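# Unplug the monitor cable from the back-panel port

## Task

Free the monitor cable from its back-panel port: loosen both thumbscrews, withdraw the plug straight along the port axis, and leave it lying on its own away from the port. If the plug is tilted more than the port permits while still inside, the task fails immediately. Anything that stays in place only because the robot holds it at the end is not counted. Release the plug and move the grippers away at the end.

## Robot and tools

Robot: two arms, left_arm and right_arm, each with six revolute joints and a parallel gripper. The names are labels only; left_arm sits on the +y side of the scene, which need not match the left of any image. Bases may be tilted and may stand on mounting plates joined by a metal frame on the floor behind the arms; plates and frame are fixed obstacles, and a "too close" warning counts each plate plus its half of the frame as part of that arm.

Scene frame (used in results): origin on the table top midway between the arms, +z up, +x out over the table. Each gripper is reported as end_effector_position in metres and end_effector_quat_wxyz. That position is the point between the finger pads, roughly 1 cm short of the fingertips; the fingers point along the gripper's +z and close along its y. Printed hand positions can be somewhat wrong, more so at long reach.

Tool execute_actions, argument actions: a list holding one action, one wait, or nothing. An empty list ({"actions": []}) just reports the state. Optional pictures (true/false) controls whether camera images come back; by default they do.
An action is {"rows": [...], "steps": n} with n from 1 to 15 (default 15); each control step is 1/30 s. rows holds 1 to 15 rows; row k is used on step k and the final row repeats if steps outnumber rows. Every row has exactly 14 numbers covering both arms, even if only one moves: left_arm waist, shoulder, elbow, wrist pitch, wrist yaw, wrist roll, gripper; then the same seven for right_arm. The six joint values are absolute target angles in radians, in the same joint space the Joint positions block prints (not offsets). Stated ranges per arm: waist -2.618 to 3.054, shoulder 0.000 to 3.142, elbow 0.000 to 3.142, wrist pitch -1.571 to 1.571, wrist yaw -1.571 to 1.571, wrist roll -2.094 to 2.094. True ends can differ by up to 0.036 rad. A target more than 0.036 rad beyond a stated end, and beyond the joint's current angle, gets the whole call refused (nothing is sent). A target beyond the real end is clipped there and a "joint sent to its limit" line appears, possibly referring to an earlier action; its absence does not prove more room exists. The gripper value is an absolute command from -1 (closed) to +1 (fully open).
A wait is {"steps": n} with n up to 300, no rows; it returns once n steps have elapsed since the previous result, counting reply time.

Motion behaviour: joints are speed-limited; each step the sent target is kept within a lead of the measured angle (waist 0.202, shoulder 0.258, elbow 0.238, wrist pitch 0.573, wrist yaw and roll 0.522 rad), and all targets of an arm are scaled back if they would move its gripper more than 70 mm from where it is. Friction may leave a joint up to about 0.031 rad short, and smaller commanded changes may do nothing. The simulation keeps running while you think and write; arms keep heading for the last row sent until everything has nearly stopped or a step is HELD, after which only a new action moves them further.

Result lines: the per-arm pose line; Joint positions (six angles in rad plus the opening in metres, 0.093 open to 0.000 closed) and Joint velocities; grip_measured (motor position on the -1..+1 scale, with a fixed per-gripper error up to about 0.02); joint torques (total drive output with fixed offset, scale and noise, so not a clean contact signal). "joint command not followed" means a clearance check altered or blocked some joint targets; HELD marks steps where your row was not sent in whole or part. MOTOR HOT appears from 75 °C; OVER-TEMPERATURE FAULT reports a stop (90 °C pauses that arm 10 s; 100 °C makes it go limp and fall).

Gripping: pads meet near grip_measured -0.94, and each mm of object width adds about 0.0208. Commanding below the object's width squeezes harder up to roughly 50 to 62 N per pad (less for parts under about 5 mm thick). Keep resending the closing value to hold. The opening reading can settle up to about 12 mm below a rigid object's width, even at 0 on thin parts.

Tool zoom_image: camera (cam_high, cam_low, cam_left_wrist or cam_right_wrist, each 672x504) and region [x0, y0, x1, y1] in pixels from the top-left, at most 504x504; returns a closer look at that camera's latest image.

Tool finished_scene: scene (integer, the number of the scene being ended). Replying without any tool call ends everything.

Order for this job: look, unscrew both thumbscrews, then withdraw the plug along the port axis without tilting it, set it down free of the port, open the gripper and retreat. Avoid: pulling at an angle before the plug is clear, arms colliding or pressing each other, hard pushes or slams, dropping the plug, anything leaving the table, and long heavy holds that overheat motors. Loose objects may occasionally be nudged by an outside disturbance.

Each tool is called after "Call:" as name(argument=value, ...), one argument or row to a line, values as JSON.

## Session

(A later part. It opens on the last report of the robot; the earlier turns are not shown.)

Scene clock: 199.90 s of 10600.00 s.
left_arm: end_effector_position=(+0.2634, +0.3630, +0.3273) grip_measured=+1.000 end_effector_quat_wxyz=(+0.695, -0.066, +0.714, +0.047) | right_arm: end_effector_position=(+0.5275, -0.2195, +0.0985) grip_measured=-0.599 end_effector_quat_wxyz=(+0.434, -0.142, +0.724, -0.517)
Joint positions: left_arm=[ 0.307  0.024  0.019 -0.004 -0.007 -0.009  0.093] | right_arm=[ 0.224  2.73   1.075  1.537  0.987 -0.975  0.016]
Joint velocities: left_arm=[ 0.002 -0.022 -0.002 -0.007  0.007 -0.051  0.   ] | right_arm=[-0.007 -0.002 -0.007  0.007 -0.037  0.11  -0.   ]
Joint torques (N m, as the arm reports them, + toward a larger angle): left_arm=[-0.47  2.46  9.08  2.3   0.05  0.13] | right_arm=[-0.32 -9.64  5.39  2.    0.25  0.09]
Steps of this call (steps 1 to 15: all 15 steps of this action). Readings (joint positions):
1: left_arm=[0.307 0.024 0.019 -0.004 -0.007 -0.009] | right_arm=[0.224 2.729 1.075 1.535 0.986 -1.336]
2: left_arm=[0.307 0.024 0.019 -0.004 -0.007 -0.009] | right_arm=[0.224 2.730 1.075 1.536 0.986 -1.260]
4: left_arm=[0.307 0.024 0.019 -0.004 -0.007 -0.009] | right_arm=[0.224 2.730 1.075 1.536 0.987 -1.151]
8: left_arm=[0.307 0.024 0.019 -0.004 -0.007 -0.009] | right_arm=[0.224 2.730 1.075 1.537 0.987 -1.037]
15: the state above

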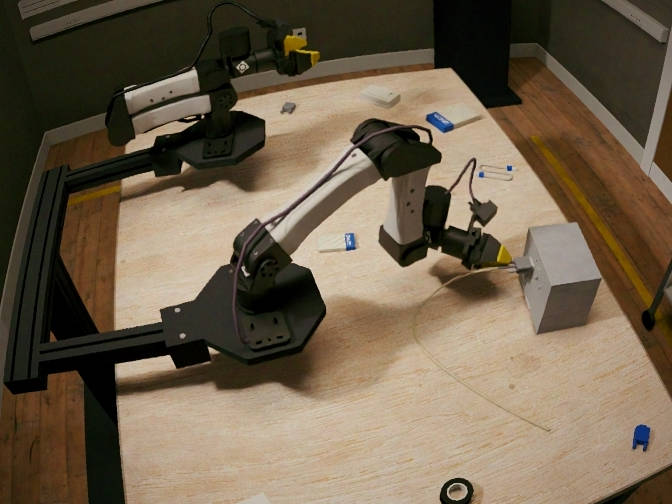

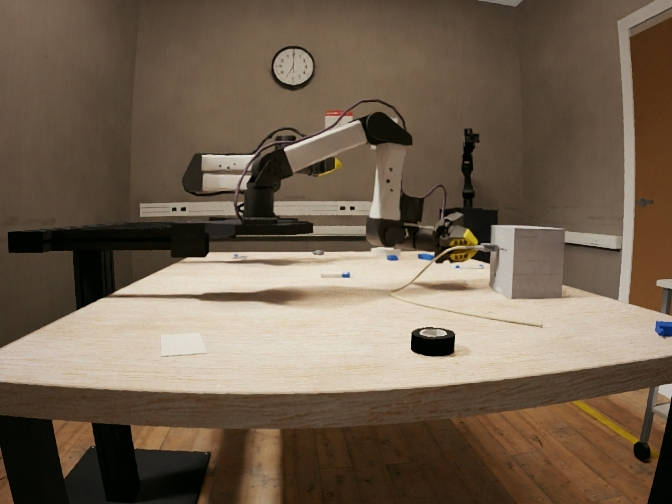

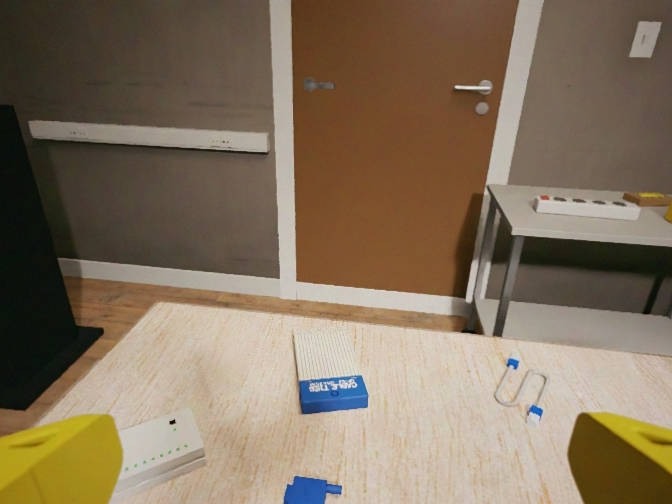

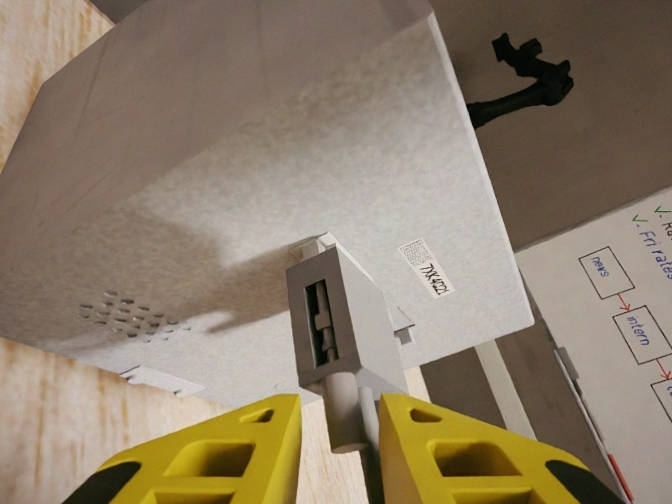

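Call:
execute_actions(
  actions=[
    {"rows":[[0.3,0.03,0.03,0,0,0,1,0.225,2.73,1.08,1.55,0.995,-0.95,-0.9]],"steps":6},
  ],
  pictures=false,
)

Call:
execute_actions(
  actions=[
    {"rows":[[0.3,0.03,0.03,0,0,0,1,0.225,2.73,1.08,1.55,0.995,-1.8,-0.9]]},
  ],
)

Scene clock: 201.87 s of 10600.00 s.
left_arm: end_effector_position=(+0.2634, +0.3630, +0.3273) grip_measured=+1.000 end_effector_quat_wxyz=(+0.695, -0.066, +0.714, +0.047) | right_arm: end_effector_position=(+0.5272, -0.2200, +0.0993) grip_measured=-0.890 end_effector_quat_wxyz=(+0.438, -0.134, +0.725, -0.514)
Joint positions: left_arm=[ 0.307  0.024  0.019 -0.004 -0.007 -0.009  0.093] | right_arm=[ 0.224  2.73   1.075  1.542  0.991 -0.958  0.002]
Joint velocities: left_arm=[-0.022  0.012  0.002  0.007  0.007  0.007  0.   ] | right_arm=[-0.017 -0.007 -0.012 -0.022 -0.051  0.022 -0.   ]
Joint torques (N m, as the arm reports them, + toward a larger angle): left_arm=[-0.35  2.54  9.12  2.3   0.07  0.1 ] | right_arm=[ -0.11 -10.55   4.54   1.96   0.27   0.15]
Steps of this call (steps 1 to 30: the robot went on to your last target; steps 31 to 53: nothing new was sent; steps 54 to 59: all 6 steps of this action). Readings (joint positions):
54: left_arm=[0.307 0.024 0.019 -0.004 -0.007 -0.009] | right_arm=[0.224 2.730 1.075 1.537 0.987 -0.959]
55: left_arm=[0.307 0.024 0.019 -0.004 -0.007 -0.009] | right_arm=[0.224 2.730 1.075 1.542 0.991 -0.958]
57: left_arm=[0.307 0.024 0.019 -0.004 -0.007 -0.009] | right_arm=[0.224 2.730 1.075 1.542 0.991 -0.958]
59: the state above

Scene clock: 202.37 s of 10600.00 s.
left_arm: end_effector_position=(+0.2634, +0.3630, +0.3273) grip_measured=+1.000 end_effector_quat_wxyz=(+0.695, -0.066, +0.714, +0.047) | right_arm: end_effector_position=(+0.5272, -0.2195, +0.0994) grip_measured=-0.891 end_effector_quat_wxyz=(+0.209, -0.401, +0.618, -0.643)
Joint positions: left_arm=[ 0.307  0.024  0.019 -0.004 -0.007 -0.009  0.093] | right_arm=[ 0.225  2.73   1.075  1.542  0.991 -1.744  0.002]
Joint velocities: left_arm=[-0.002 -0.007  0.012  0.022 -0.022 -0.066  0.   ] | right_arm=[ 0.002  0.007  0.012  0.022  0.007 -0.256 -0.001]
Joint torques (N m, as the arm reports them, + toward a larger angle): left_arm=[-0.44  2.44  9.14  2.29  0.05  0.12] | right_arm=[  0.02 -10.45   4.42   2.02   0.33  -0.3 ]
Steps of this call (steps 1 to 15: all 15 steps of this action). Readings (joint positions):
1: left_arm=[0.307 0.024 0.019 -0.004 -0.007 -0.009] | right_arm=[0.224 2.730 1.075 1.542 0.991 -1.043]
2: left_arm=[0.307 0.024 0.019 -0.004 -0.007 -0.009] | right_arm=[0.224 2.730 1.075 1.542 0.990 -1.144]
4: left_arm=[0.307 0.024 0.019 -0.004 -0.007 -0.009] | right_arm=[0.224 2.730 1.075 1.542 0.989 -1.342]
8: left_arm=[0.307 0.024 0.019 -0.004 -0.007 -0.009] | right_arm=[0.225 2.730 1.075 1.542 0.989 -1.603]
15: the state above

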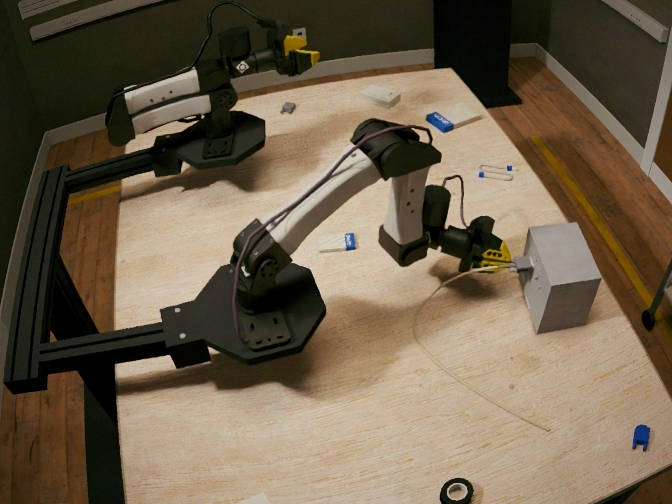

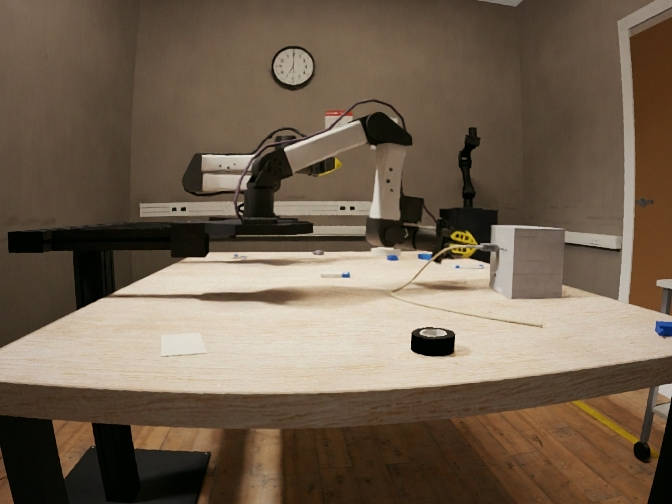

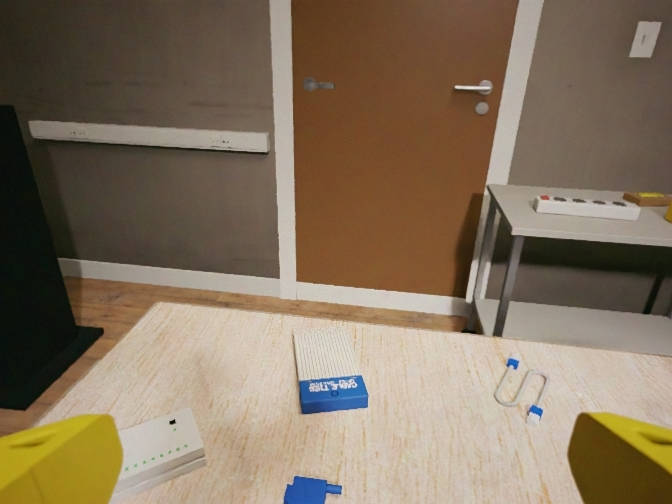

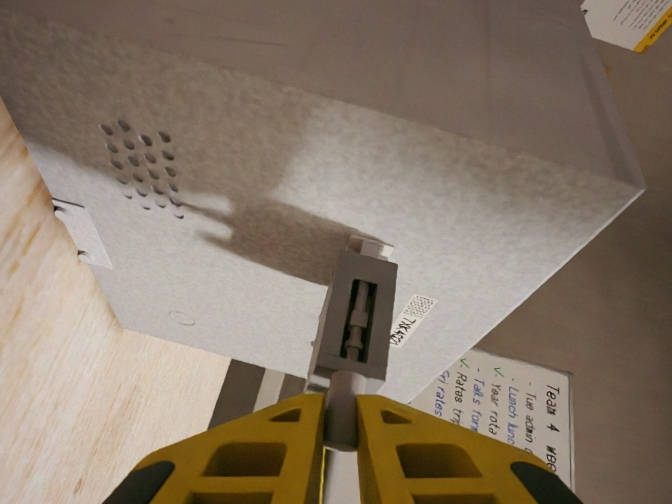

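Good; longer strokes now.

Call:
execute_actions(
  actions=[
    {"rows":[[0.3,0.03,0.03,0,0,0,1,0.225,2.73,1.08,1.55,0.995,-0.5,-0.65]],"steps":10},
  ],
  pictures=false,
)

Call:
execute_actions(
  actions=[
    {"rows":[[0.3,0.03,0.03,0,0,0,1,0.225,2.73,1.08,1.55,0.995,-2.05,-0.9]],"steps":10},
  ],
  pictures=false,
)

Call:
execute_actions(
  actions=[
    {"rows":[[0.3,0.03,0.03,0,0,0,1,0.225,2.73,1.08,1.55,0.995,-0.5,-0.65]],"steps":10},
  ],
  pictures=false,
)

Call:
execute_actions(
  actions=[
    {"rows":[[0.3,0.03,0.03,0,0,0,1,0.225,2.73,1.08,1.55,0.995,-2.05,-0.9]],"steps":10},
  ],
  pictures=false,
)

Call:
execute_actions(
  actions=[
    {"rows":[[0.3,0.03,0.03,0,0,0,1,0.225,2.73,1.08,1.55,0.995,-0.5,-0.65]],"steps":10},
  ],
  pictures=false,
)

Call:
execute_actions(
  actions=[
    {"rows":[[0.3,0.03,0.03,0,0,0,1,0.225,2.73,1.08,1.55,0.995,-2.05,-0.9]],"steps":10},
  ],
  pictures=false,
)

Call:
execute_actions(
  actions=[
    {"rows":[[0.3,0.03,0.03,0,0,0,1,0.225,2.73,1.08,1.55,0.995,-0.5,-0.65]],"steps":10},
  ],
  pictures=false,
)

Call:
execute_actions(
  actions=[
    {"rows":[[0.3,0.03,0.03,0,0,0,1,0.225,2.73,1.08,1.55,0.995,-2.05,-0.9]],"steps":10},
  ],
  pictures=false,
)

Call:
execute_actions(
  actions=[
    {"rows":[[0.3,0.03,0.03,0,0,0,1,0.225,2.73,1.08,1.55,0.995,-0.5,-0.65]],"steps":10},
  ],
  pictures=false,
)

Call:
execute_actions(
  actions=[
    {"rows":[[0.3,0.03,0.03,0,0,0,1,0.225,2.73,1.08,1.55,0.995,-2.05,-0.9]],"steps":10},
  ],
  pictures=false,
)

Call:
execute_actions(
  actions=[
    {"rows":[[0.3,0.03,0.03,0,0,0,1,0.225,2.73,1.08,1.55,0.995,-0.5,-0.65]],"steps":10},
  ],
  pictures=false,
)

Call:
execute_actions(
  actions=[
    {"rows":[[0.3,0.03,0.03,0,0,0,1,0.225,2.73,1.08,1.55,0.995,-2.05,-0.9]],"steps":10},
  ],
  pictures=false,
)

Call:
execute_actions(
  actions=[
    {"rows":[[0.3,0.03,0.03,0,0,0,1,0.225,2.73,1.08,1.55,0.995,-0.5,-0.65]],"steps":10},
  ],
  pictures=false,
)

Call:
execute_actions(
  actions=[
    {"rows":[[0.3,0.03,0.03,0,0,0,1,0.225,2.73,1.08,1.55,0.995,-2.05,-0.9]],"steps":10},
  ],
  pictures=false,
)

Call:
execute_actions(
  actions=[
    {"rows":[[0.3,0.03,0.03,0,0,0,1,0.225,2.73,1.08,1.55,0.995,-0.5,-0.65]],"steps":10},
  ],
  pictures=false,
)

Call:
execute_actions(
  actions=[
    {"rows":[[0.3,0.03,0.03,0,0,0,1,0.225,2.73,1.08,1.55,0.995,-2.05,-0.9]],"steps":10},
  ],
  pictures=false,
)

Call:
execute_actions(
  actions=[
    {"rows":[[0.3,0.03,0.03,0,0,0,1,0.225,2.73,1.08,1.55,0.995,-0.5,-0.65]],"steps":10},
  ],
  pictures=false,
)

Call:
execute_actions(
  actions=[
    {"rows":[[0.3,0.03,0.03,0,0,0,1,0.225,2.73,1.08,1.55,0.995,-2.05,-0.9]],"steps":10},
  ],
  pictures=false,
)

Call:
execute_actions(
  actions=[
    {"rows":[[0.3,0.03,0.03,0,0,0,1,0.225,2.73,1.08,1.55,0.995,-0.5,-0.65]],"steps":10},
  ],
  pictures=false,
)

Call:
execute_actions(
  actions=[
    {"rows":[[0.3,0.03,0.03,0,0,0,1,0.225,2.73,1.08,1.55,0.995,-2.05,-0.9]],"steps":10},
  ],
  pictures=false,
)

Call:
execute_actions(
  actions=[
    {"rows":[[0.3,0.03,0.03,0,0,0,1,0.225,2.73,1.08,1.55,0.995,-1.7,-0.65]],"steps":5},
  ],
)

Call:
zoom_image(
  camera="cam_right_wrist",
  region=[220,230,460,500],
)

Scene clock: 217.53 s of 10600.00 s.
left_arm: end_effector_position=(+0.2634, +0.3630, +0.3273) grip_measured=+1.000 end_effector_quat_wxyz=(+0.695, -0.066, +0.714, +0.047) | right_arm: end_effector_position=(+0.5270, -0.2197, +0.0994) grip_measured=-0.652 end_effector_quat_wxyz=(+0.472, -0.084, +0.732, -0.484)
Joint positions: left_arm=[ 0.307  0.024  0.019 -0.004 -0.007 -0.009  0.093] | right_arm=[ 0.225  2.73   1.075  1.542  0.993 -0.822  0.014]
Joint velocities: left_arm=[-0.007 -0.017 -0.002 -0.007 -0.037 -0.066  0.   ] | right_arm=[ 0.012  0.007  0.012 -0.037 -0.022  2.147  0.001]
Joint torques (N m, as the arm reports them, + toward a larger angle): left_arm=[-0.54  2.56  9.08  2.29  0.07  0.13] | right_arm=[ -0.23 -10.24   4.41   1.92   0.23   0.03]
Steps of this call (steps 1 to 30: the robot went on to your last target; steps 31 to 90: nothing new was sent; then 11.83 s passed at rest; steps 91 to 100: all 10 steps of this action). Readings (joint positions):
91: left_arm=[0.307 0.024 0.019 -0.004 -0.007 -0.009] | right_arm=[0.225 2.730 1.075 1.540 0.993 -1.695]
92: left_arm=[0.307 0.024 0.019 -0.004 -0.007 -0.009] | right_arm=[0.225 2.730 1.075 1.540 0.993 -1.595]
94: left_arm=[0.307 0.024 0.019 -0.004 -0.007 -0.009] | right_arm=[0.225 2.730 1.075 1.541 0.993 -1.396]
98: left_arm=[0.307 0.024 0.019 -0.004 -0.007 -0.009] | right_arm=[0.225 2.730 1.075 1.542 0.993 -0.997]
100: the state above

Scene clock: 217.87 s of 10600.00 s.
left_arm: end_effector_position=(+0.2634, +0.3630, +0.3273) grip_measured=+1.000 end_effector_quat_wxyz=(+0.695, -0.066, +0.714, +0.047) | right_arm: end_effector_position=(+0.5272, -0.2193, +0.0997) grip_measured=-0.891 end_effector_quat_wxyz=(+0.208, -0.402, +0.617, -0.644)
Joint positions: left_arm=[ 0.307  0.024  0.019 -0.004 -0.007 -0.009  0.093] | right_arm=[ 0.226  2.73   1.075  1.544  0.991 -1.748  0.002]
Joint velocities: left_arm=[ 0.002 -0.002 -0.002 -0.007 -0.037  0.022  0.   ] | right_arm=[ 0.042  0.007 -0.017 -0.095 -0.037 -1.883 -0.001]
Joint torques (N m, as the arm reports them, + toward a larger angle): left_arm=[-0.37  2.52  9.13  2.3   0.09  0.11] | right_arm=[ -0.01 -10.61   4.46   1.85   0.26  -0.23]
Steps of this call (steps 1 to 10: all 10 steps of this action). Readings (joint positions):
1: left_arm=[0.307 0.024 0.019 -0.004 -0.007 -0.009] | right_arm=[0.225 2.730 1.075 1.545 0.993 -0.894]
2: left_arm=[0.307 0.024 0.019 -0.004 -0.007 -0.009] | right_arm=[0.225 2.730 1.075 1.545 0.991 -0.996]
4: left_arm=[0.307 0.024 0.019 -0.004 -0.007 -0.009] | right_arm=[0.225 2.730 1.075 1.546 0.990 -1.195]
8: left_arm=[0.307 0.024 0.019 -0.004 -0.007 -0.009] | right_arm=[0.225 2.730 1.075 1.545 0.990 -1.589]
10: the state above

Scene clock: 218.20 s of 10600.00 s.
left_arm: end_effector_position=(+0.2634, +0.3630, +0.3273) grip_measured=+1.000 end_effector_quat_wxyz=(+0.695, -0.066, +0.714, +0.047) | right_arm: end_effector_position=(+0.5269, -0.2194, +0.0992) grip_measured=-0.652 end_effector_quat_wxyz=(+0.476, -0.079, +0.733, -0.480)
Joint positions: left_arm=[ 0.307  0.024  0.019 -0.004 -0.007 -0.009  0.093] | right_arm=[ 0.226  2.73   1.075  1.542  0.993 -0.808  0.014]
Joint velocities: left_arm=[-0.007 -0.002  0.007 -0.051 -0.037  0.022  0.   ] | right_arm=[0.002 0.017 0.002 0.051 0.007 2.059 0.   ]
Joint torques (N m, as the arm reports them, + toward a larger angle): left_arm=[-0.42  2.51  9.14  2.3   0.07  0.16] | right_arm=[ -0.02 -10.4    3.96   1.89   0.16   0.08]
Steps of this call (steps 1 to 10: all 10 steps of this action). Readings (joint positions):
1: left_arm=[0.307 0.024 0.019 -0.004 -0.007 -0.009] | right_arm=[0.226 2.730 1.075 1.540 0.993 -1.675]
2: left_arm=[0.307 0.024 0.019 -0.004 -0.007 -0.009] | right_arm=[0.226 2.730 1.075 1.540 0.993 -1.574]
4: left_arm=[0.307 0.024 0.019 -0.004 -0.007 -0.009] | right_arm=[0.226 2.730 1.075 1.541 0.993 -1.375]
8: left_arm=[0.307 0.024 0.019 -0.004 -0.007 -0.009] | right_arm=[0.226 2.730 1.075 1.542 0.993 -0.976]
10: the state above

Scene clock: 218.53 s of 10600.00 s.
left_arm: end_effector_position=(+0.2634, +0.3630, +0.3273) grip_measured=+1.000 end_effector_quat_wxyz=(+0.695, -0.066, +0.714, +0.047) | right_arm: end_effector_position=(+0.5268, -0.2194, +0.1002) grip_measured=-0.891 end_effector_quat_wxyz=(+0.210, -0.398, +0.619, -0.644)
Joint positions: left_arm=[ 0.307  0.024  0.019 -0.004 -0.007 -0.009  0.093] | right_arm=[ 0.227  2.73   1.075  1.547  0.995 -1.741  0.002]
Joint velocities: left_arm=[-0.002 -0.007  0.002  0.007 -0.051 -0.007  0.   ] | right_arm=[ 0.032  0.002 -0.012 -0.081 -0.007 -1.971  0.   ]
Joint torques (N m, as the arm reports them, + toward a larger angle): left_arm=[-0.42  2.51  9.18  2.32  0.05  0.13] | right_arm=[ -0.31 -10.46   4.21   1.94   0.07  -0.22]
Steps of this call (steps 1 to 10: all 10 steps of this action). Readings (joint positions):
1: left_arm=[0.307 0.024 0.019 -0.004 -0.007 -0.009] | right_arm=[0.226 2.730 1.075 1.545 0.994 -0.881]
2: left_arm=[0.307 0.024 0.019 -0.004 -0.007 -0.009] | right_arm=[0.226 2.730 1.075 1.545 0.993 -0.982]
4: left_arm=[0.307 0.024 0.019 -0.004 -0.007 -0.009] | right_arm=[0.226 2.730 1.075 1.547 0.992 -1.182]
8: left_arm=[0.307 0.024 0.019 -0.004 -0.007 -0.009] | right_arm=[0.226 2.730 1.075 1.548 0.993 -1.577]
10: the state above

Scene clock: 218.87 s of 10600.00 s.
left_arm: end_effector_position=(+0.2634, +0.3630, +0.3273) grip_measured=+1.000 end_effector_quat_wxyz=(+0.695, -0.066, +0.714, +0.047) | right_arm: end_effector_position=(+0.5265, -0.2195, +0.0991) grip_measured=-0.652 end_effector_quat_wxyz=(+0.476, -0.076, +0.733, -0.480)
Joint positions: left_arm=[ 0.307  0.024  0.019 -0.004 -0.007 -0.009  0.093] | right_arm=[ 0.227  2.731  1.075  1.543  0.996 -0.803  0.014]
Joint velocities: left_arm=[ 0.002 -0.002  0.012 -0.007  0.007 -0.051  0.   ] | right_arm=[-0.017  0.002 -0.012  0.051  0.007  2.015  0.001]
Joint torques (N m, as the arm reports them, + toward a larger angle): left_arm=[-0.38  2.53  9.    2.28  0.08  0.14] | right_arm=[ -0.27 -10.68   4.44   1.92   0.16  -0.01]
Steps of this call (steps 1 to 10: all 10 steps of this action). Readings (joint positions):
1: left_arm=[0.307 0.024 0.019 -0.004 -0.007 -0.009] | right_arm=[0.227 2.731 1.075 1.543 0.996 -1.668]
2: left_arm=[0.307 0.024 0.019 -0.004 -0.007 -0.009] | right_arm=[0.227 2.731 1.075 1.542 0.996 -1.567]
4: left_arm=[0.307 0.024 0.019 -0.004 -0.007 -0.009] | right_arm=[0.227 2.731 1.075 1.543 0.996 -1.367]
8: left_arm=[0.307 0.024 0.019 -0.004 -0.007 -0.009] | right_arm=[0.227 2.731 1.075 1.543 0.996 -0.969]
10: the state above

Scene clock: 219.20 s of 10600.00 s.
left_arm: end_effector_position=(+0.2634, +0.3630, +0.3273) grip_measured=+1.000 end_effector_quat_wxyz=(+0.695, -0.066, +0.714, +0.047) | right_arm: end_effector_position=(+0.5264, -0.2196, +0.1003) grip_measured=-0.891 end_effector_quat_wxyz=(+0.211, -0.395, +0.620, -0.644)
Joint positions: left_arm=[ 0.307  0.024  0.019 -0.004 -0.007 -0.009  0.093] | right_arm=[ 0.227  2.731  1.075  1.55   0.998 -1.738  0.002]
Joint velocities: left_arm=[-0.017 -0.002  0.002 -0.037 -0.037 -0.037  0.   ] | right_arm=[ 0.007  0.002 -0.007 -0.022 -0.022 -2.015 -0.   ]
Joint torques (N m, as the arm reports them, + toward a larger angle): left_arm=[-0.39  2.6   9.18  2.3   0.05  0.13] | right_arm=[ -0.32 -10.74   4.55   1.85   0.02  -0.12]
Steps of this call (steps 1 to 10: all 10 steps of this action). Readings (joint positions):
1: left_arm=[0.307 0.024 0.019 -0.004 -0.007 -0.009] | right_arm=[0.227 2.731 1.075 1.546 0.997 -0.876]
2: left_arm=[0.307 0.024 0.019 -0.004 -0.007 -0.009] | right_arm=[0.227 2.731 1.075 1.546 0.995 -0.977]
4: left_arm=[0.307 0.024 0.019 -0.004 -0.007 -0.009] | right_arm=[0.227 2.731 1.075 1.548 0.994 -1.177]
8: left_arm=[0.307 0.024 0.019 -0.004 -0.007 -0.009] | right_arm=[0.227 2.731 1.075 1.550 0.996 -1.573]
10: the state above

Scene clock: 219.53 s of 10600.00 s.
left_arm: end_effector_position=(+0.2634, +0.3630, +0.3273) grip_measured=+1.000 end_effector_quat_wxyz=(+0.695, -0.066, +0.714, +0.047) | right_arm: end_effector_position=(+0.5262, -0.2195, +0.0992) grip_measured=-0.652 end_effector_quat_wxyz=(+0.477, -0.075, +0.733, -0.480)
Joint positions: left_arm=[ 0.307  0.024  0.019 -0.004 -0.007 -0.009  0.093] | right_arm=[ 0.227  2.732  1.075  1.544  0.998 -0.801  0.014]
Joint velocities: left_arm=[ 0.002  0.002  0.012 -0.037 -0.037  0.007  0.   ] | right_arm=[ 0.017 -0.012  0.002 -0.066  0.022  2.     0.002]
Joint torques (N m, as the arm reports them, + toward a larger angle): left_arm=[-0.5   2.46  9.15  2.3   0.06  0.13] | right_arm=[ -0.66 -10.62   4.14   1.96   0.16   0.02]
Steps of this call (steps 1 to 10: all 10 steps of this action). Readings (joint positions):
1: left_arm=[0.307 0.024 0.019 -0.004 -0.007 -0.009] | right_arm=[0.227 2.731 1.075 1.545 0.998 -1.665]
2: left_arm=[0.307 0.024 0.019 -0.004 -0.007 -0.009] | right_arm=[0.227 2.732 1.075 1.544 0.998 -1.565]
4: left_arm=[0.307 0.024 0.019 -0.004 -0.007 -0.009] | right_arm=[0.227 2.732 1.075 1.544 0.998 -1.365]
8: left_arm=[0.307 0.024 0.019 -0.004 -0.007 -0.009] | right_arm=[0.227 2.732 1.075 1.544 0.998 -0.966]
10: the state above

Scene clock: 219.87 s of 10600.00 s.
left_arm: end_effector_position=(+0.2634, +0.3630, +0.3273) grip_measured=+1.000 end_effector_quat_wxyz=(+0.695, -0.066, +0.714, +0.047) | right_arm: end_effector_position=(+0.5262, -0.2197, +0.1004) grip_measured=-0.891 end_effector_quat_wxyz=(+0.211, -0.394, +0.621, -0.644)
Joint positions: left_arm=[ 0.307  0.024  0.019 -0.004 -0.007 -0.009  0.093] | right_arm=[ 0.227  2.732  1.075  1.551  0.999 -1.737  0.002]
Joint velocities: left_arm=[-0.002  0.007 -0.002 -0.007  0.007 -0.066  0.   ] | right_arm=[-0.027 -0.002 -0.002 -0.037 -0.066 -2.015 -0.   ]
Joint torques (N m, as the arm reports them, + toward a larger angle): left_arm=[-0.5   2.52  9.12  2.3   0.06  0.15] | right_arm=[ -0.37 -10.4    4.48   1.9    0.09  -0.14]
Steps of this call (steps 1 to 10: all 10 steps of this action). Readings (joint positions):
1: left_arm=[0.307 0.024 0.019 -0.004 -0.007 -0.009] | right_arm=[0.227 2.732 1.075 1.547 0.998 -0.874]
2: left_arm=[0.307 0.024 0.019 -0.004 -0.007 -0.009] | right_arm=[0.227 2.732 1.075 1.547 0.997 -0.976]
4: left_arm=[0.307 0.024 0.019 -0.004 -0.007 -0.009] | right_arm=[0.227 2.732 1.075 1.549 0.996 -1.176]
8: left_arm=[0.307 0.024 0.019 -0.004 -0.007 -0.009] | right_arm=[0.227 2.732 1.075 1.551 0.998 -1.571]
10: the state above

Scene clock: 220.20 s of 10600.00 s.
left_arm: end_effector_position=(+0.2634, +0.3630, +0.3273) grip_measured=+1.000 end_effector_quat_wxyz=(+0.695, -0.066, +0.714, +0.047) | right_arm: end_effector_position=(+0.5260, -0.2198, +0.0992) grip_measured=-0.652 end_effector_quat_wxyz=(+0.477, -0.074, +0.733, -0.480)
Joint positions: left_arm=[ 0.307  0.024  0.019 -0.004 -0.007 -0.009  0.093] | right_arm=[ 0.227  2.732  1.075  1.545  1.    -0.801  0.014]
Joint velocities: left_arm=[-0.002 -0.017  0.002  0.051  0.007  0.007  0.   ] | right_arm=[-0.027  0.002  0.002  0.11  -0.051  1.897  0.   ]
Joint torques (N m, as the arm reports them, + toward a larger angle): left_arm=[-0.48  2.5   9.1   2.31  0.06  0.12] | right_arm=[ -0.32 -11.02   4.36   1.92   0.08   0.04]
Steps of this call (steps 1 to 10: all 10 steps of this action). Readings (joint positions):
1: left_arm=[0.307 0.024 0.019 -0.004 -0.007 -0.009] | right_arm=[0.227 2.732 1.075 1.547 1.000 -1.664]
2: left_arm=[0.307 0.024 0.019 -0.004 -0.007 -0.009] | right_arm=[0.227 2.732 1.075 1.545 1.000 -1.564]
4: left_arm=[0.307 0.024 0.019 -0.004 -0.007 -0.009] | right_arm=[0.227 2.732 1.075 1.545 1.000 -1.364]
8: left_arm=[0.307 0.024 0.019 -0.004 -0.007 -0.009] | right_arm=[0.227 2.732 1.075 1.545 1.000 -0.965]
10: the state above

Scene clock: 220.53 s of 10600.00 s.
left_arm: end_effector_position=(+0.2634, +0.3630, +0.3273) grip_measured=+1.000 end_effector_quat_wxyz=(+0.695, -0.066, +0.714, +0.047) | right_arm: end_effector_position=(+0.5259, -0.2200, +0.1004) grip_measured=-0.891 end_effector_quat_wxyz=(+0.211, -0.393, +0.621, -0.644)
Joint positions: left_arm=[ 0.307  0.024  0.019 -0.004 -0.007 -0.009  0.093] | right_arm=[ 0.227  2.732  1.075  1.552  1.001 -1.737  0.002]
Joint velocities: left_arm=[-0.017 -0.002 -0.007  0.022 -0.066 -0.022  0.   ] | right_arm=[-0.002 -0.012 -0.002 -0.007  0.022 -1.985  0.001]
Joint torques (N m, as the arm reports them, + toward a larger angle): left_arm=[-0.45  2.44  9.06  2.3   0.07  0.13] | right_arm=[ -0.4  -10.78   4.31   1.92   0.08  -0.06]
Steps of this call (steps 1 to 10: all 10 steps of this action). Readings (joint positions):
1: left_arm=[0.307 0.024 0.019 -0.004 -0.007 -0.009] | right_arm=[0.227 2.732 1.075 1.548 1.000 -0.874]
2: left_arm=[0.307 0.024 0.019 -0.004 -0.007 -0.009] | right_arm=[0.227 2.732 1.075 1.548 0.998 -0.976]
4: left_arm=[0.307 0.024 0.019 -0.004 -0.007 -0.009] | right_arm=[0.227 2.732 1.075 1.550 0.998 -1.175]
8: left_arm=[0.307 0.024 0.019 -0.004 -0.007 -0.009] | right_arm=[0.227 2.732 1.075 1.552 0.999 -1.571]
10: the state above

Scene clock: 220.87 s of 10600.00 s.
left_arm: end_effector_position=(+0.2634, +0.3630, +0.3273) grip_measured=+1.000 end_effector_quat_wxyz=(+0.695, -0.066, +0.714, +0.047) | right_arm: end_effector_position=(+0.5259, -0.2197, +0.0993) grip_measured=-0.652 end_effector_quat_wxyz=(+0.477, -0.074, +0.733, -0.480)
Joint positions: left_arm=[ 0.307  0.024  0.019 -0.004 -0.007 -0.009  0.093] | right_arm=[ 0.228  2.732  1.075  1.545  1.001 -0.801  0.014]
Joint velocities: left_arm=[-0.002 -0.002 -0.017 -0.037  0.022 -0.022  0.   ] | right_arm=[-0.002 -0.007 -0.012 -0.022 -0.007  2.     0.   ]
Joint torques (N m, as the arm reports them, + toward a larger angle): left_arm=[-0.32  2.52  9.04  2.32  0.07  0.12] | right_arm=[ -0.36 -10.51   4.48   1.93   0.12  -0.06]
Steps of this call (steps 1 to 10: all 10 steps of this action). Readings (joint positions):
1: left_arm=[0.307 0.024 0.019 -0.004 -0.007 -0.009] | right_arm=[0.228 2.732 1.075 1.548 1.001 -1.664]
2: left_arm=[0.307 0.024 0.019 -0.004 -0.007 -0.009] | right_arm=[0.228 2.732 1.075 1.545 1.001 -1.563]
4: left_arm=[0.307 0.024 0.019 -0.004 -0.007 -0.009] | right_arm=[0.228 2.732 1.075 1.546 1.001 -1.364]
8: left_arm=[0.307 0.024 0.019 -0.004 -0.007 -0.009] | right_arm=[0.228 2.732 1.075 1.545 1.001 -0.965]
10: the state above

Scene clock: 221.20 s of 10600.00 s.
left_arm: end_effector_position=(+0.2634, +0.3630, +0.3273) grip_measured=+1.000 end_effector_quat_wxyz=(+0.695, -0.066, +0.714, +0.047) | right_arm: end_effector_position=(+0.5260, -0.2197, +0.1006) grip_measured=-0.891 end_effector_quat_wxyz=(+0.211, -0.393, +0.621, -0.644)
Joint positions: left_arm=[ 0.307  0.024  0.019 -0.004 -0.007 -0.009  0.093] | right_arm=[ 0.228  2.732  1.075  1.553  1.001 -1.737  0.002]
Joint velocities: left_arm=[-0.002  0.007  0.007  0.007  0.007 -0.11   0.   ] | right_arm=[-0.007  0.012 -0.002  0.037  0.037 -2.015 -0.001]
Joint torques (N m, as the arm reports them, + toward a larger angle): left_arm=[-0.41  2.5   9.03  2.3   0.06  0.11] | right_arm=[ -0.2  -10.52   4.29   1.86   0.01  -0.17]
Steps of this call (steps 1 to 10: all 10 steps of this action). Readings (joint positions):
1: left_arm=[0.307 0.024 0.019 -0.004 -0.007 -0.009] | right_arm=[0.228 2.732 1.075 1.549 1.001 -0.874]
2: left_arm=[0.307 0.024 0.019 -0.004 -0.007 -0.009] | right_arm=[0.228 2.732 1.075 1.549 0.999 -0.975]
4: left_arm=[0.307 0.024 0.019 -0.004 -0.007 -0.009] | right_arm=[0.228 2.732 1.075 1.550 0.998 -1.175]
8: left_arm=[0.307 0.024 0.019 -0.004 -0.007 -0.009] | right_arm=[0.228 2.732 1.075 1.553 0.999 -1.571]
10: the state above

Scene clock: 221.53 s of 10600.00 s.
left_arm: end_effector_position=(+0.2634, +0.3630, +0.3273) grip_measured=+1.000 end_effector_quat_wxyz=(+0.695, -0.066, +0.714, +0.047) | right_arm: end_effector_position=(+0.5259, -0.2197, +0.0994) grip_measured=-0.652 end_effector_quat_wxyz=(+0.477, -0.073, +0.733, -0.480)
Joint positions: left_arm=[ 0.307  0.024  0.019 -0.004 -0.007 -0.009  0.093] | right_arm=[ 0.228  2.732  1.075  1.546  1.    -0.8    0.014]
Joint velocities: left_arm=[ 0.022 -0.007 -0.017 -0.022 -0.007 -0.081  0.   ] | right_arm=[ 0.002  0.007 -0.002  0.037  0.022  2.     0.   ]
Joint torques (N m, as the arm reports them, + toward a larger angle): left_arm=[-0.36  2.56  9.15  2.3   0.05  0.12] | right_arm=[ -0.29 -10.58   4.42   1.86   0.14   0.03]
Steps of this call (steps 1 to 10: all 10 steps of this action). Readings (joint positions):
1: left_arm=[0.307 0.024 0.019 -0.004 -0.007 -0.009] | right_arm=[0.228 2.732 1.075 1.549 1.001 -1.664]
2: left_arm=[0.307 0.024 0.019 -0.004 -0.007 -0.009] | right_arm=[0.228 2.732 1.075 1.546 1.000 -1.563]
4: left_arm=[0.307 0.024 0.019 -0.004 -0.007 -0.009] | right_arm=[0.228 2.732 1.075 1.546 1.000 -1.364]
8: left_arm=[0.307 0.024 0.019 -0.004 -0.007 -0.009] | right_arm=[0.228 2.732 1.075 1.546 1.000 -0.965]
10: the state above

Scene clock: 221.87 s of 10600.00 s.
left_arm: end_effector_position=(+0.2634, +0.3630, +0.3273) grip_measured=+1.000 end_effector_quat_wxyz=(+0.695, -0.066, +0.714, +0.047) | right_arm: end_effector_position=(+0.5261, -0.2196, +0.1005) grip_measured=-0.891 end_effector_quat_wxyz=(+0.212, -0.394, +0.621, -0.644)
Joint positions: left_arm=[ 0.307  0.024  0.019 -0.004 -0.007 -0.009  0.093] | right_arm=[ 0.228  2.732  1.075  1.553  1.    -1.737  0.002]
Joint velocities: left_arm=[-0.012  0.002 -0.007 -0.007  0.007  0.007  0.   ] | right_arm=[-0.012 -0.002  0.007 -0.022 -0.007 -2.    -0.   ]
Joint torques (N m, as the arm reports them, + toward a larger angle): left_arm=[-0.3   2.45  9.16  2.29  0.06  0.12] | right_arm=[ -0.04 -10.41   3.95   1.84   0.07  -0.2 ]
Steps of this call (steps 1 to 10: all 10 steps of this action). Readings (joint positions):
1: left_arm=[0.307 0.024 0.019 -0.004 -0.007 -0.009] | right_arm=[0.228 2.732 1.075 1.549 1.000 -0.874]
2: left_arm=[0.307 0.024 0.019 -0.004 -0.007 -0.009] | right_arm=[0.228 2.732 1.075 1.549 0.998 -0.975]
4: left_arm=[0.307 0.024 0.019 -0.004 -0.007 -0.009] | right_arm=[0.228 2.732 1.075 1.551 0.998 -1.175]
8: left_arm=[0.307 0.024 0.019 -0.004 -0.007 -0.009] | right_arm=[0.228 2.732 1.075 1.553 0.999 -1.571]
10: the state above

Scene clock: 222.20 s of 10600.00 s.
left_arm: end_effector_position=(+0.2634, +0.3630, +0.3273) grip_measured=+1.000 end_effector_quat_wxyz=(+0.695, -0.066, +0.714, +0.047) | right_arm: end_effector_position=(+0.5260, -0.2198, +0.0994) grip_measured=-0.652 end_effector_quat_wxyz=(+0.477, -0.073, +0.733, -0.480)
Joint positions: left_arm=[ 0.307  0.024  0.019 -0.004 -0.007 -0.009  0.093] | right_arm=[ 0.227  2.732  1.075  1.546  1.    -0.8    0.014]
Joint velocities: left_arm=[ 0.012 -0.002 -0.007  0.066  0.037 -0.037  0.   ] | right_arm=[ 0.012 -0.007  0.017 -0.037 -0.037  1.941  0.   ]
Joint torques (N m, as the arm reports them, + toward a larger angle): left_arm=[-0.47  2.56  8.98  2.27  0.05  0.15] | right_arm=[ -0.12 -10.64   4.24   1.92   0.13   0.1 ]
Steps of this call (steps 1 to 10: all 10 steps of this action). Readings (joint positions):
1: left_arm=[0.307 0.024 0.019 -0.004 -0.007 -0.009] | right_arm=[0.228 2.732 1.075 1.549 1.001 -1.664]
2: left_arm=[0.307 0.024 0.019 -0.004 -0.007 -0.009] | right_arm=[0.228 2.732 1.075 1.546 1.000 -1.563]
4: left_arm=[0.307 0.024 0.019 -0.004 -0.007 -0.009] | right_arm=[0.227 2.732 1.075 1.547 1.000 -1.364]
8: left_arm=[0.307 0.024 0.019 -0.004 -0.007 -0.009] | right_arm=[0.227 2.732 1.075 1.546 1.000 -0.965]
10: the state above

Scene clock: 222.53 s of 10600.00 s.
left_arm: end_effector_position=(+0.2634, +0.3630, +0.3273) grip_measured=+1.000 end_effector_quat_wxyz=(+0.695, -0.066, +0.714, +0.047) | right_arm: end_effector_position=(+0.5260, -0.2199, +0.1006) grip_measured=-0.891 end_effector_quat_wxyz=(+0.212, -0.393, +0.621, -0.644)
Joint positions: left_arm=[ 0.307  0.024  0.019 -0.004 -0.007 -0.009  0.093] | right_arm=[ 0.227  2.732  1.075  1.553  1.001 -1.737  0.002]
Joint velocities: left_arm=[ 0.002  0.017 -0.022 -0.051 -0.007  0.007  0.   ] | right_arm=[-0.007 -0.017 -0.012 -0.037  0.007 -2.015  0.001]
Joint torques (N m, as the arm reports them, + toward a larger angle): left_arm=[-0.43  2.5   9.13  2.32  0.07  0.14] | right_arm=[ -0.25 -10.68   4.05   1.76   0.13  -0.1 ]
Steps of this call (steps 1 to 10: all 10 steps of this action). Readings (joint positions):
1: left_arm=[0.307 0.024 0.019 -0.004 -0.007 -0.009] | right_arm=[0.227 2.732 1.075 1.549 1.000 -0.874]
2: left_arm=[0.307 0.024 0.019 -0.004 -0.007 -0.009] | right_arm=[0.227 2.732 1.075 1.549 0.998 -0.975]
4: left_arm=[0.307 0.024 0.019 -0.004 -0.007 -0.009] | right_arm=[0.227 2.732 1.075 1.551 0.998 -1.175]
8: left_arm=[0.307 0.024 0.019 -0.004 -0.007 -0.009] | right_arm=[0.227 2.732 1.075 1.553 0.999 -1.571]
10: the state above

Scene clock: 222.87 s of 10600.00 s.
left_arm: end_effector_position=(+0.2634, +0.3630, +0.3273) grip_measured=+1.000 end_effector_quat_wxyz=(+0.695, -0.066, +0.714, +0.047) | right_arm: end_effector_position=(+0.5260, -0.2198, +0.0994) grip_measured=-0.652 end_effector_quat_wxyz=(+0.477, -0.073, +0.733, -0.480)
Joint positions: left_arm=[ 0.307  0.024  0.019 -0.004 -0.007 -0.009  0.093] | right_arm=[ 0.227  2.732  1.075  1.546  1.    -0.8    0.014]
Joint velocities: left_arm=[-0.007  0.002  0.002  0.007 -0.066 -0.007  0.   ] | right_arm=[-0.002  0.002  0.002 -0.007 -0.051  1.971 -0.   ]
Joint torques (N m, as the arm reports them, + toward a larger angle): left_arm=[-0.32  2.48  9.09  2.29  0.06  0.15] | right_arm=[ -0.15 -10.73   4.3    1.89   0.14   0.12]
Steps of this call (steps 1 to 10: all 10 steps of this action). Readings (joint positions):
1: left_arm=[0.307 0.024 0.019 -0.004 -0.007 -0.009] | right_arm=[0.227 2.732 1.075 1.549 1.001 -1.663]
2: left_arm=[0.307 0.024 0.019 -0.004 -0.007 -0.009] | right_arm=[0.227 2.732 1.075 1.546 1.001 -1.563]
4: left_arm=[0.307 0.024 0.019 -0.004 -0.007 -0.009] | right_arm=[0.227 2.732 1.075 1.547 1.001 -1.363]
8: left_arm=[0.307 0.024 0.019 -0.004 -0.007 -0.009] | right_arm=[0.227 2.732 1.075 1.546 1.000 -0.965]
10: the state above

Scene clock: 223.20 s of 10600.00 s.
left_arm: end_effector_position=(+0.2634, +0.3630, +0.3273) grip_measured=+1.000 end_effector_quat_wxyz=(+0.695, -0.066, +0.714, +0.047) | right_arm: end_effector_position=(+0.5259, -0.2200, +0.1006) grip_measured=-0.890 end_effector_quat_wxyz=(+0.211, -0.393, +0.621, -0.644)
Joint positions: left_arm=[ 0.307  0.024  0.019 -0.004 -0.007 -0.009  0.093] | right_arm=[ 0.227  2.732  1.075  1.553  1.002 -1.737  0.002]
Joint velocities: left_arm=[-0.007 -0.007  0.007 -0.022 -0.051  0.037  0.   ] | right_arm=[-0.002  0.002  0.007  0.007  0.007 -2.073 -0.   ]
Joint torques (N m, as the arm reports them, + toward a larger angle): left_arm=[-0.37  2.56  9.05  2.28  0.06  0.13] | right_arm=[ -0.3  -10.53   4.12   1.81   0.08  -0.2 ]
Steps of this call (steps 1 to 10: all 10 steps of this action). Readings (joint positions):
1: left_arm=[0.307 0.024 0.019 -0.004 -0.007 -0.009] | right_arm=[0.227 2.732 1.075 1.549 1.001 -0.874]
2: left_arm=[0.307 0.024 0.019 -0.004 -0.007 -0.009] | right_arm=[0.227 2.732 1.075 1.549 0.998 -0.975]
4: left_arm=[0.307 0.024 0.019 -0.004 -0.007 -0.009] | right_arm=[0.227 2.732 1.075 1.551 0.998 -1.175]
8: left_arm=[0.307 0.024 0.019 -0.004 -0.007 -0.009] | right_arm=[0.227 2.732 1.075 1.553 1.000 -1.571]
10: the state above

Scene clock: 223.53 s of 10600.00 s.
left_arm: end_effector_position=(+0.2634, +0.3630, +0.3273) grip_measured=+1.000 end_effector_quat_wxyz=(+0.695, -0.066, +0.714, +0.047) | right_arm: end_effector_position=(+0.5259, -0.2198, +0.0994) grip_measured=-0.652 end_effector_quat_wxyz=(+0.477, -0.073, +0.733, -0.480)
Joint positions: left_arm=[ 0.307  0.024  0.019 -0.004 -0.007 -0.009  0.093] | right_arm=[ 0.228  2.732  1.075  1.546  1.001 -0.8    0.014]
Joint velocities: left_arm=[-0.007  0.007 -0.002  0.007  0.051  0.051  0.   ] | right_arm=[-0.007 -0.007  0.007  0.007 -0.007  1.839  0.   ]
Joint torques (N m, as the arm reports them, + toward a larger angle): left_arm=[-0.38  2.51  9.15  2.28  0.06  0.15] | right_arm=[ -0.14 -10.58   4.24   1.83   0.11   0.06]
Steps of this call (steps 1 to 10: all 10 steps of this action). Readings (joint positions):
1: left_arm=[0.307 0.024 0.019 -0.004 -0.007 -0.009] | right_arm=[0.228 2.732 1.075 1.550 1.002 -1.664]
2: left_arm=[0.307 0.024 0.019 -0.004 -0.007 -0.009] | right_arm=[0.228 2.732 1.075 1.546 1.001 -1.563]
4: left_arm=[0.307 0.024 0.019 -0.004 -0.007 -0.009] | right_arm=[0.228 2.732 1.075 1.547 1.001 -1.363]
8: left_arm=[0.307 0.024 0.019 -0.004 -0.007 -0.009] | right_arm=[0.228 2.732 1.075 1.546 1.001 -0.965]
10: the state above

Scene clock: 223.87 s of 10600.00 s.
left_arm: end_effector_position=(+0.2634, +0.3630, +0.3273) grip_measured=+1.000 end_effector_quat_wxyz=(+0.695, -0.066, +0.714, +0.047) | right_arm: end_effector_position=(+0.5260, -0.2197, +0.1007) grip_measured=-0.890 end_effector_quat_wxyz=(+0.212, -0.393, +0.621, -0.644)
Joint positions: left_arm=[ 0.307  0.024  0.019 -0.004 -0.007 -0.009  0.093] | right_arm=[ 0.228  2.732  1.075  1.554  1.001 -1.737  0.002]
Joint velocities: left_arm=[ 0.012 -0.022 -0.002  0.051  0.022  0.007  0.   ] | right_arm=[-0.002 -0.002  0.012 -0.022  0.007 -2.    -0.001]
Joint torques (N m, as the arm reports them, + toward a larger angle): left_arm=[-0.35  2.49  9.03  2.31  0.04  0.13] | right_arm=[  0.04 -10.54   4.44   1.74   0.07  -0.08]
Steps of this call (steps 1 to 10: all 10 steps of this action). Readings (joint positions):
1: left_arm=[0.307 0.024 0.019 -0.004 -0.007 -0.009] | right_arm=[0.228 2.732 1.075 1.550 1.001 -0.874]
2: left_arm=[0.307 0.024 0.019 -0.004 -0.007 -0.009] | right_arm=[0.228 2.732 1.075 1.549 0.999 -0.975]
4: left_arm=[0.307 0.024 0.019 -0.004 -0.007 -0.009] | right_arm=[0.228 2.732 1.075 1.551 0.999 -1.175]
8: left_arm=[0.307 0.024 0.019 -0.004 -0.007 -0.009] | right_arm=[0.228 2.732 1.075 1.554 1.000 -1.571]
10: the state above

Scene clock: 224.03 s of 10600.00 s.
left_arm: end_effector_position=(+0.2634, +0.3630, +0.3273) grip_measured=+1.000 end_effector_quat_wxyz=(+0.695, -0.066, +0.714, +0.047) | right_arm: end_effector_position=(+0.5260, -0.2196, +0.0999) grip_measured=-0.652 end_effector_quat_wxyz=(+0.215, -0.391, +0.624, -0.642)
Joint positions: left_arm=[ 0.307  0.024  0.019 -0.004 -0.007 -0.009  0.093] | right_arm=[ 0.228  2.732  1.075  1.549  1.    -1.722  0.014]
Joint velocities: left_arm=[-0.002  0.012 -0.012  0.022 -0.066  0.007  0.   ] | right_arm=[-0.017 -0.002  0.007  0.066 -0.037  0.095  0.001]
Joint torques (N m, as the arm reports them, + toward a larger angle): left_arm=[-0.42  2.45  9.07  2.3   0.08  0.12] | right_arm=[ -0.37 -10.75   4.44   1.88   0.15   0.11]
Steps of this call (steps 1 to 5: all 5 steps of this action). Readings (joint positions):
1: left_arm=[0.307 0.024 0.019 -0.004 -0.007 -0.009] | right_arm=[0.228 2.732 1.075 1.552 1.001 -1.742]
2: left_arm=[0.307 0.024 0.019 -0.004 -0.007 -0.009] | right_arm=[0.228 2.732 1.075 1.549 1.000 -1.735]
4: left_arm=[0.307 0.024 0.019 -0.004 -0.007 -0.009] | right_arm=[0.228 2.732 1.075 1.549 1.000 -1.726]
5: the state above

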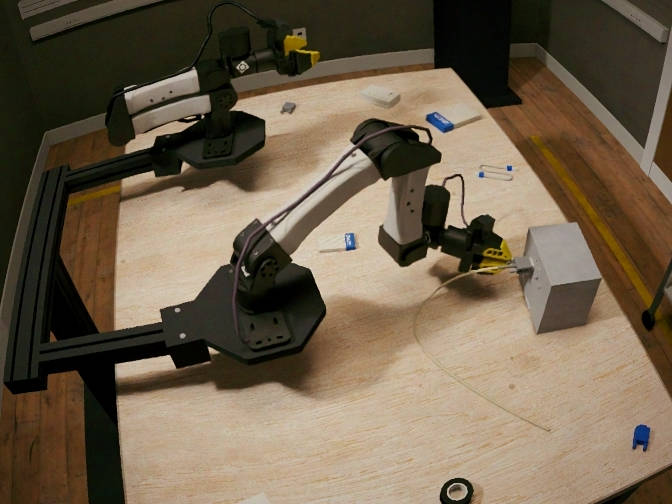

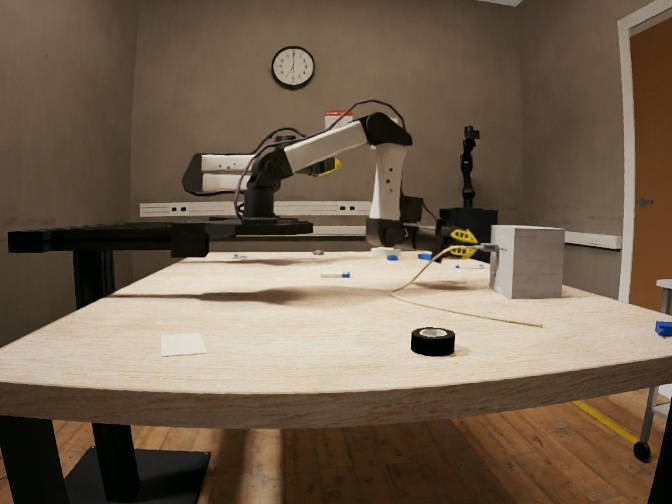

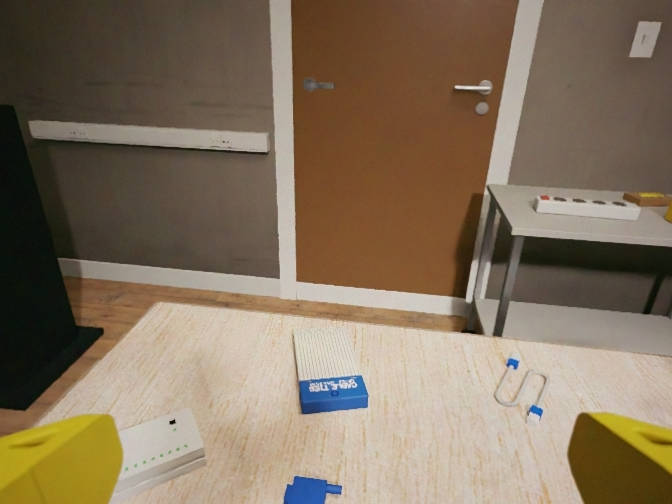

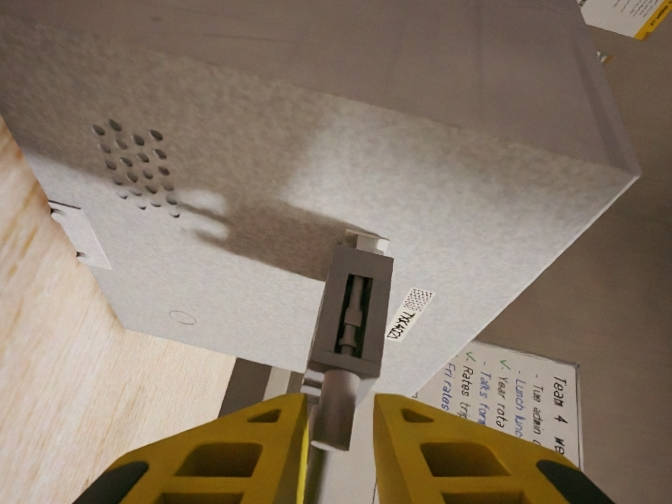

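Region (220, 230, 460, 500) of cam_right_wrist's 672x504 image, scaled by 1.867, with more detail than that image has.

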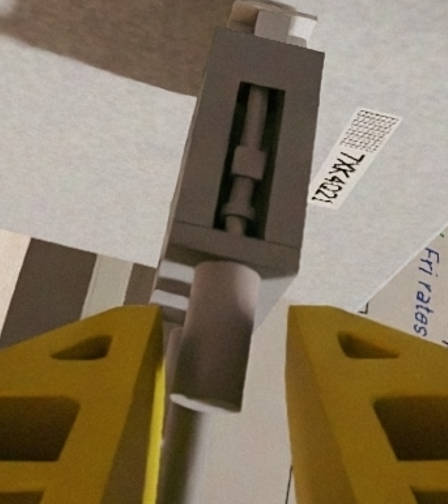

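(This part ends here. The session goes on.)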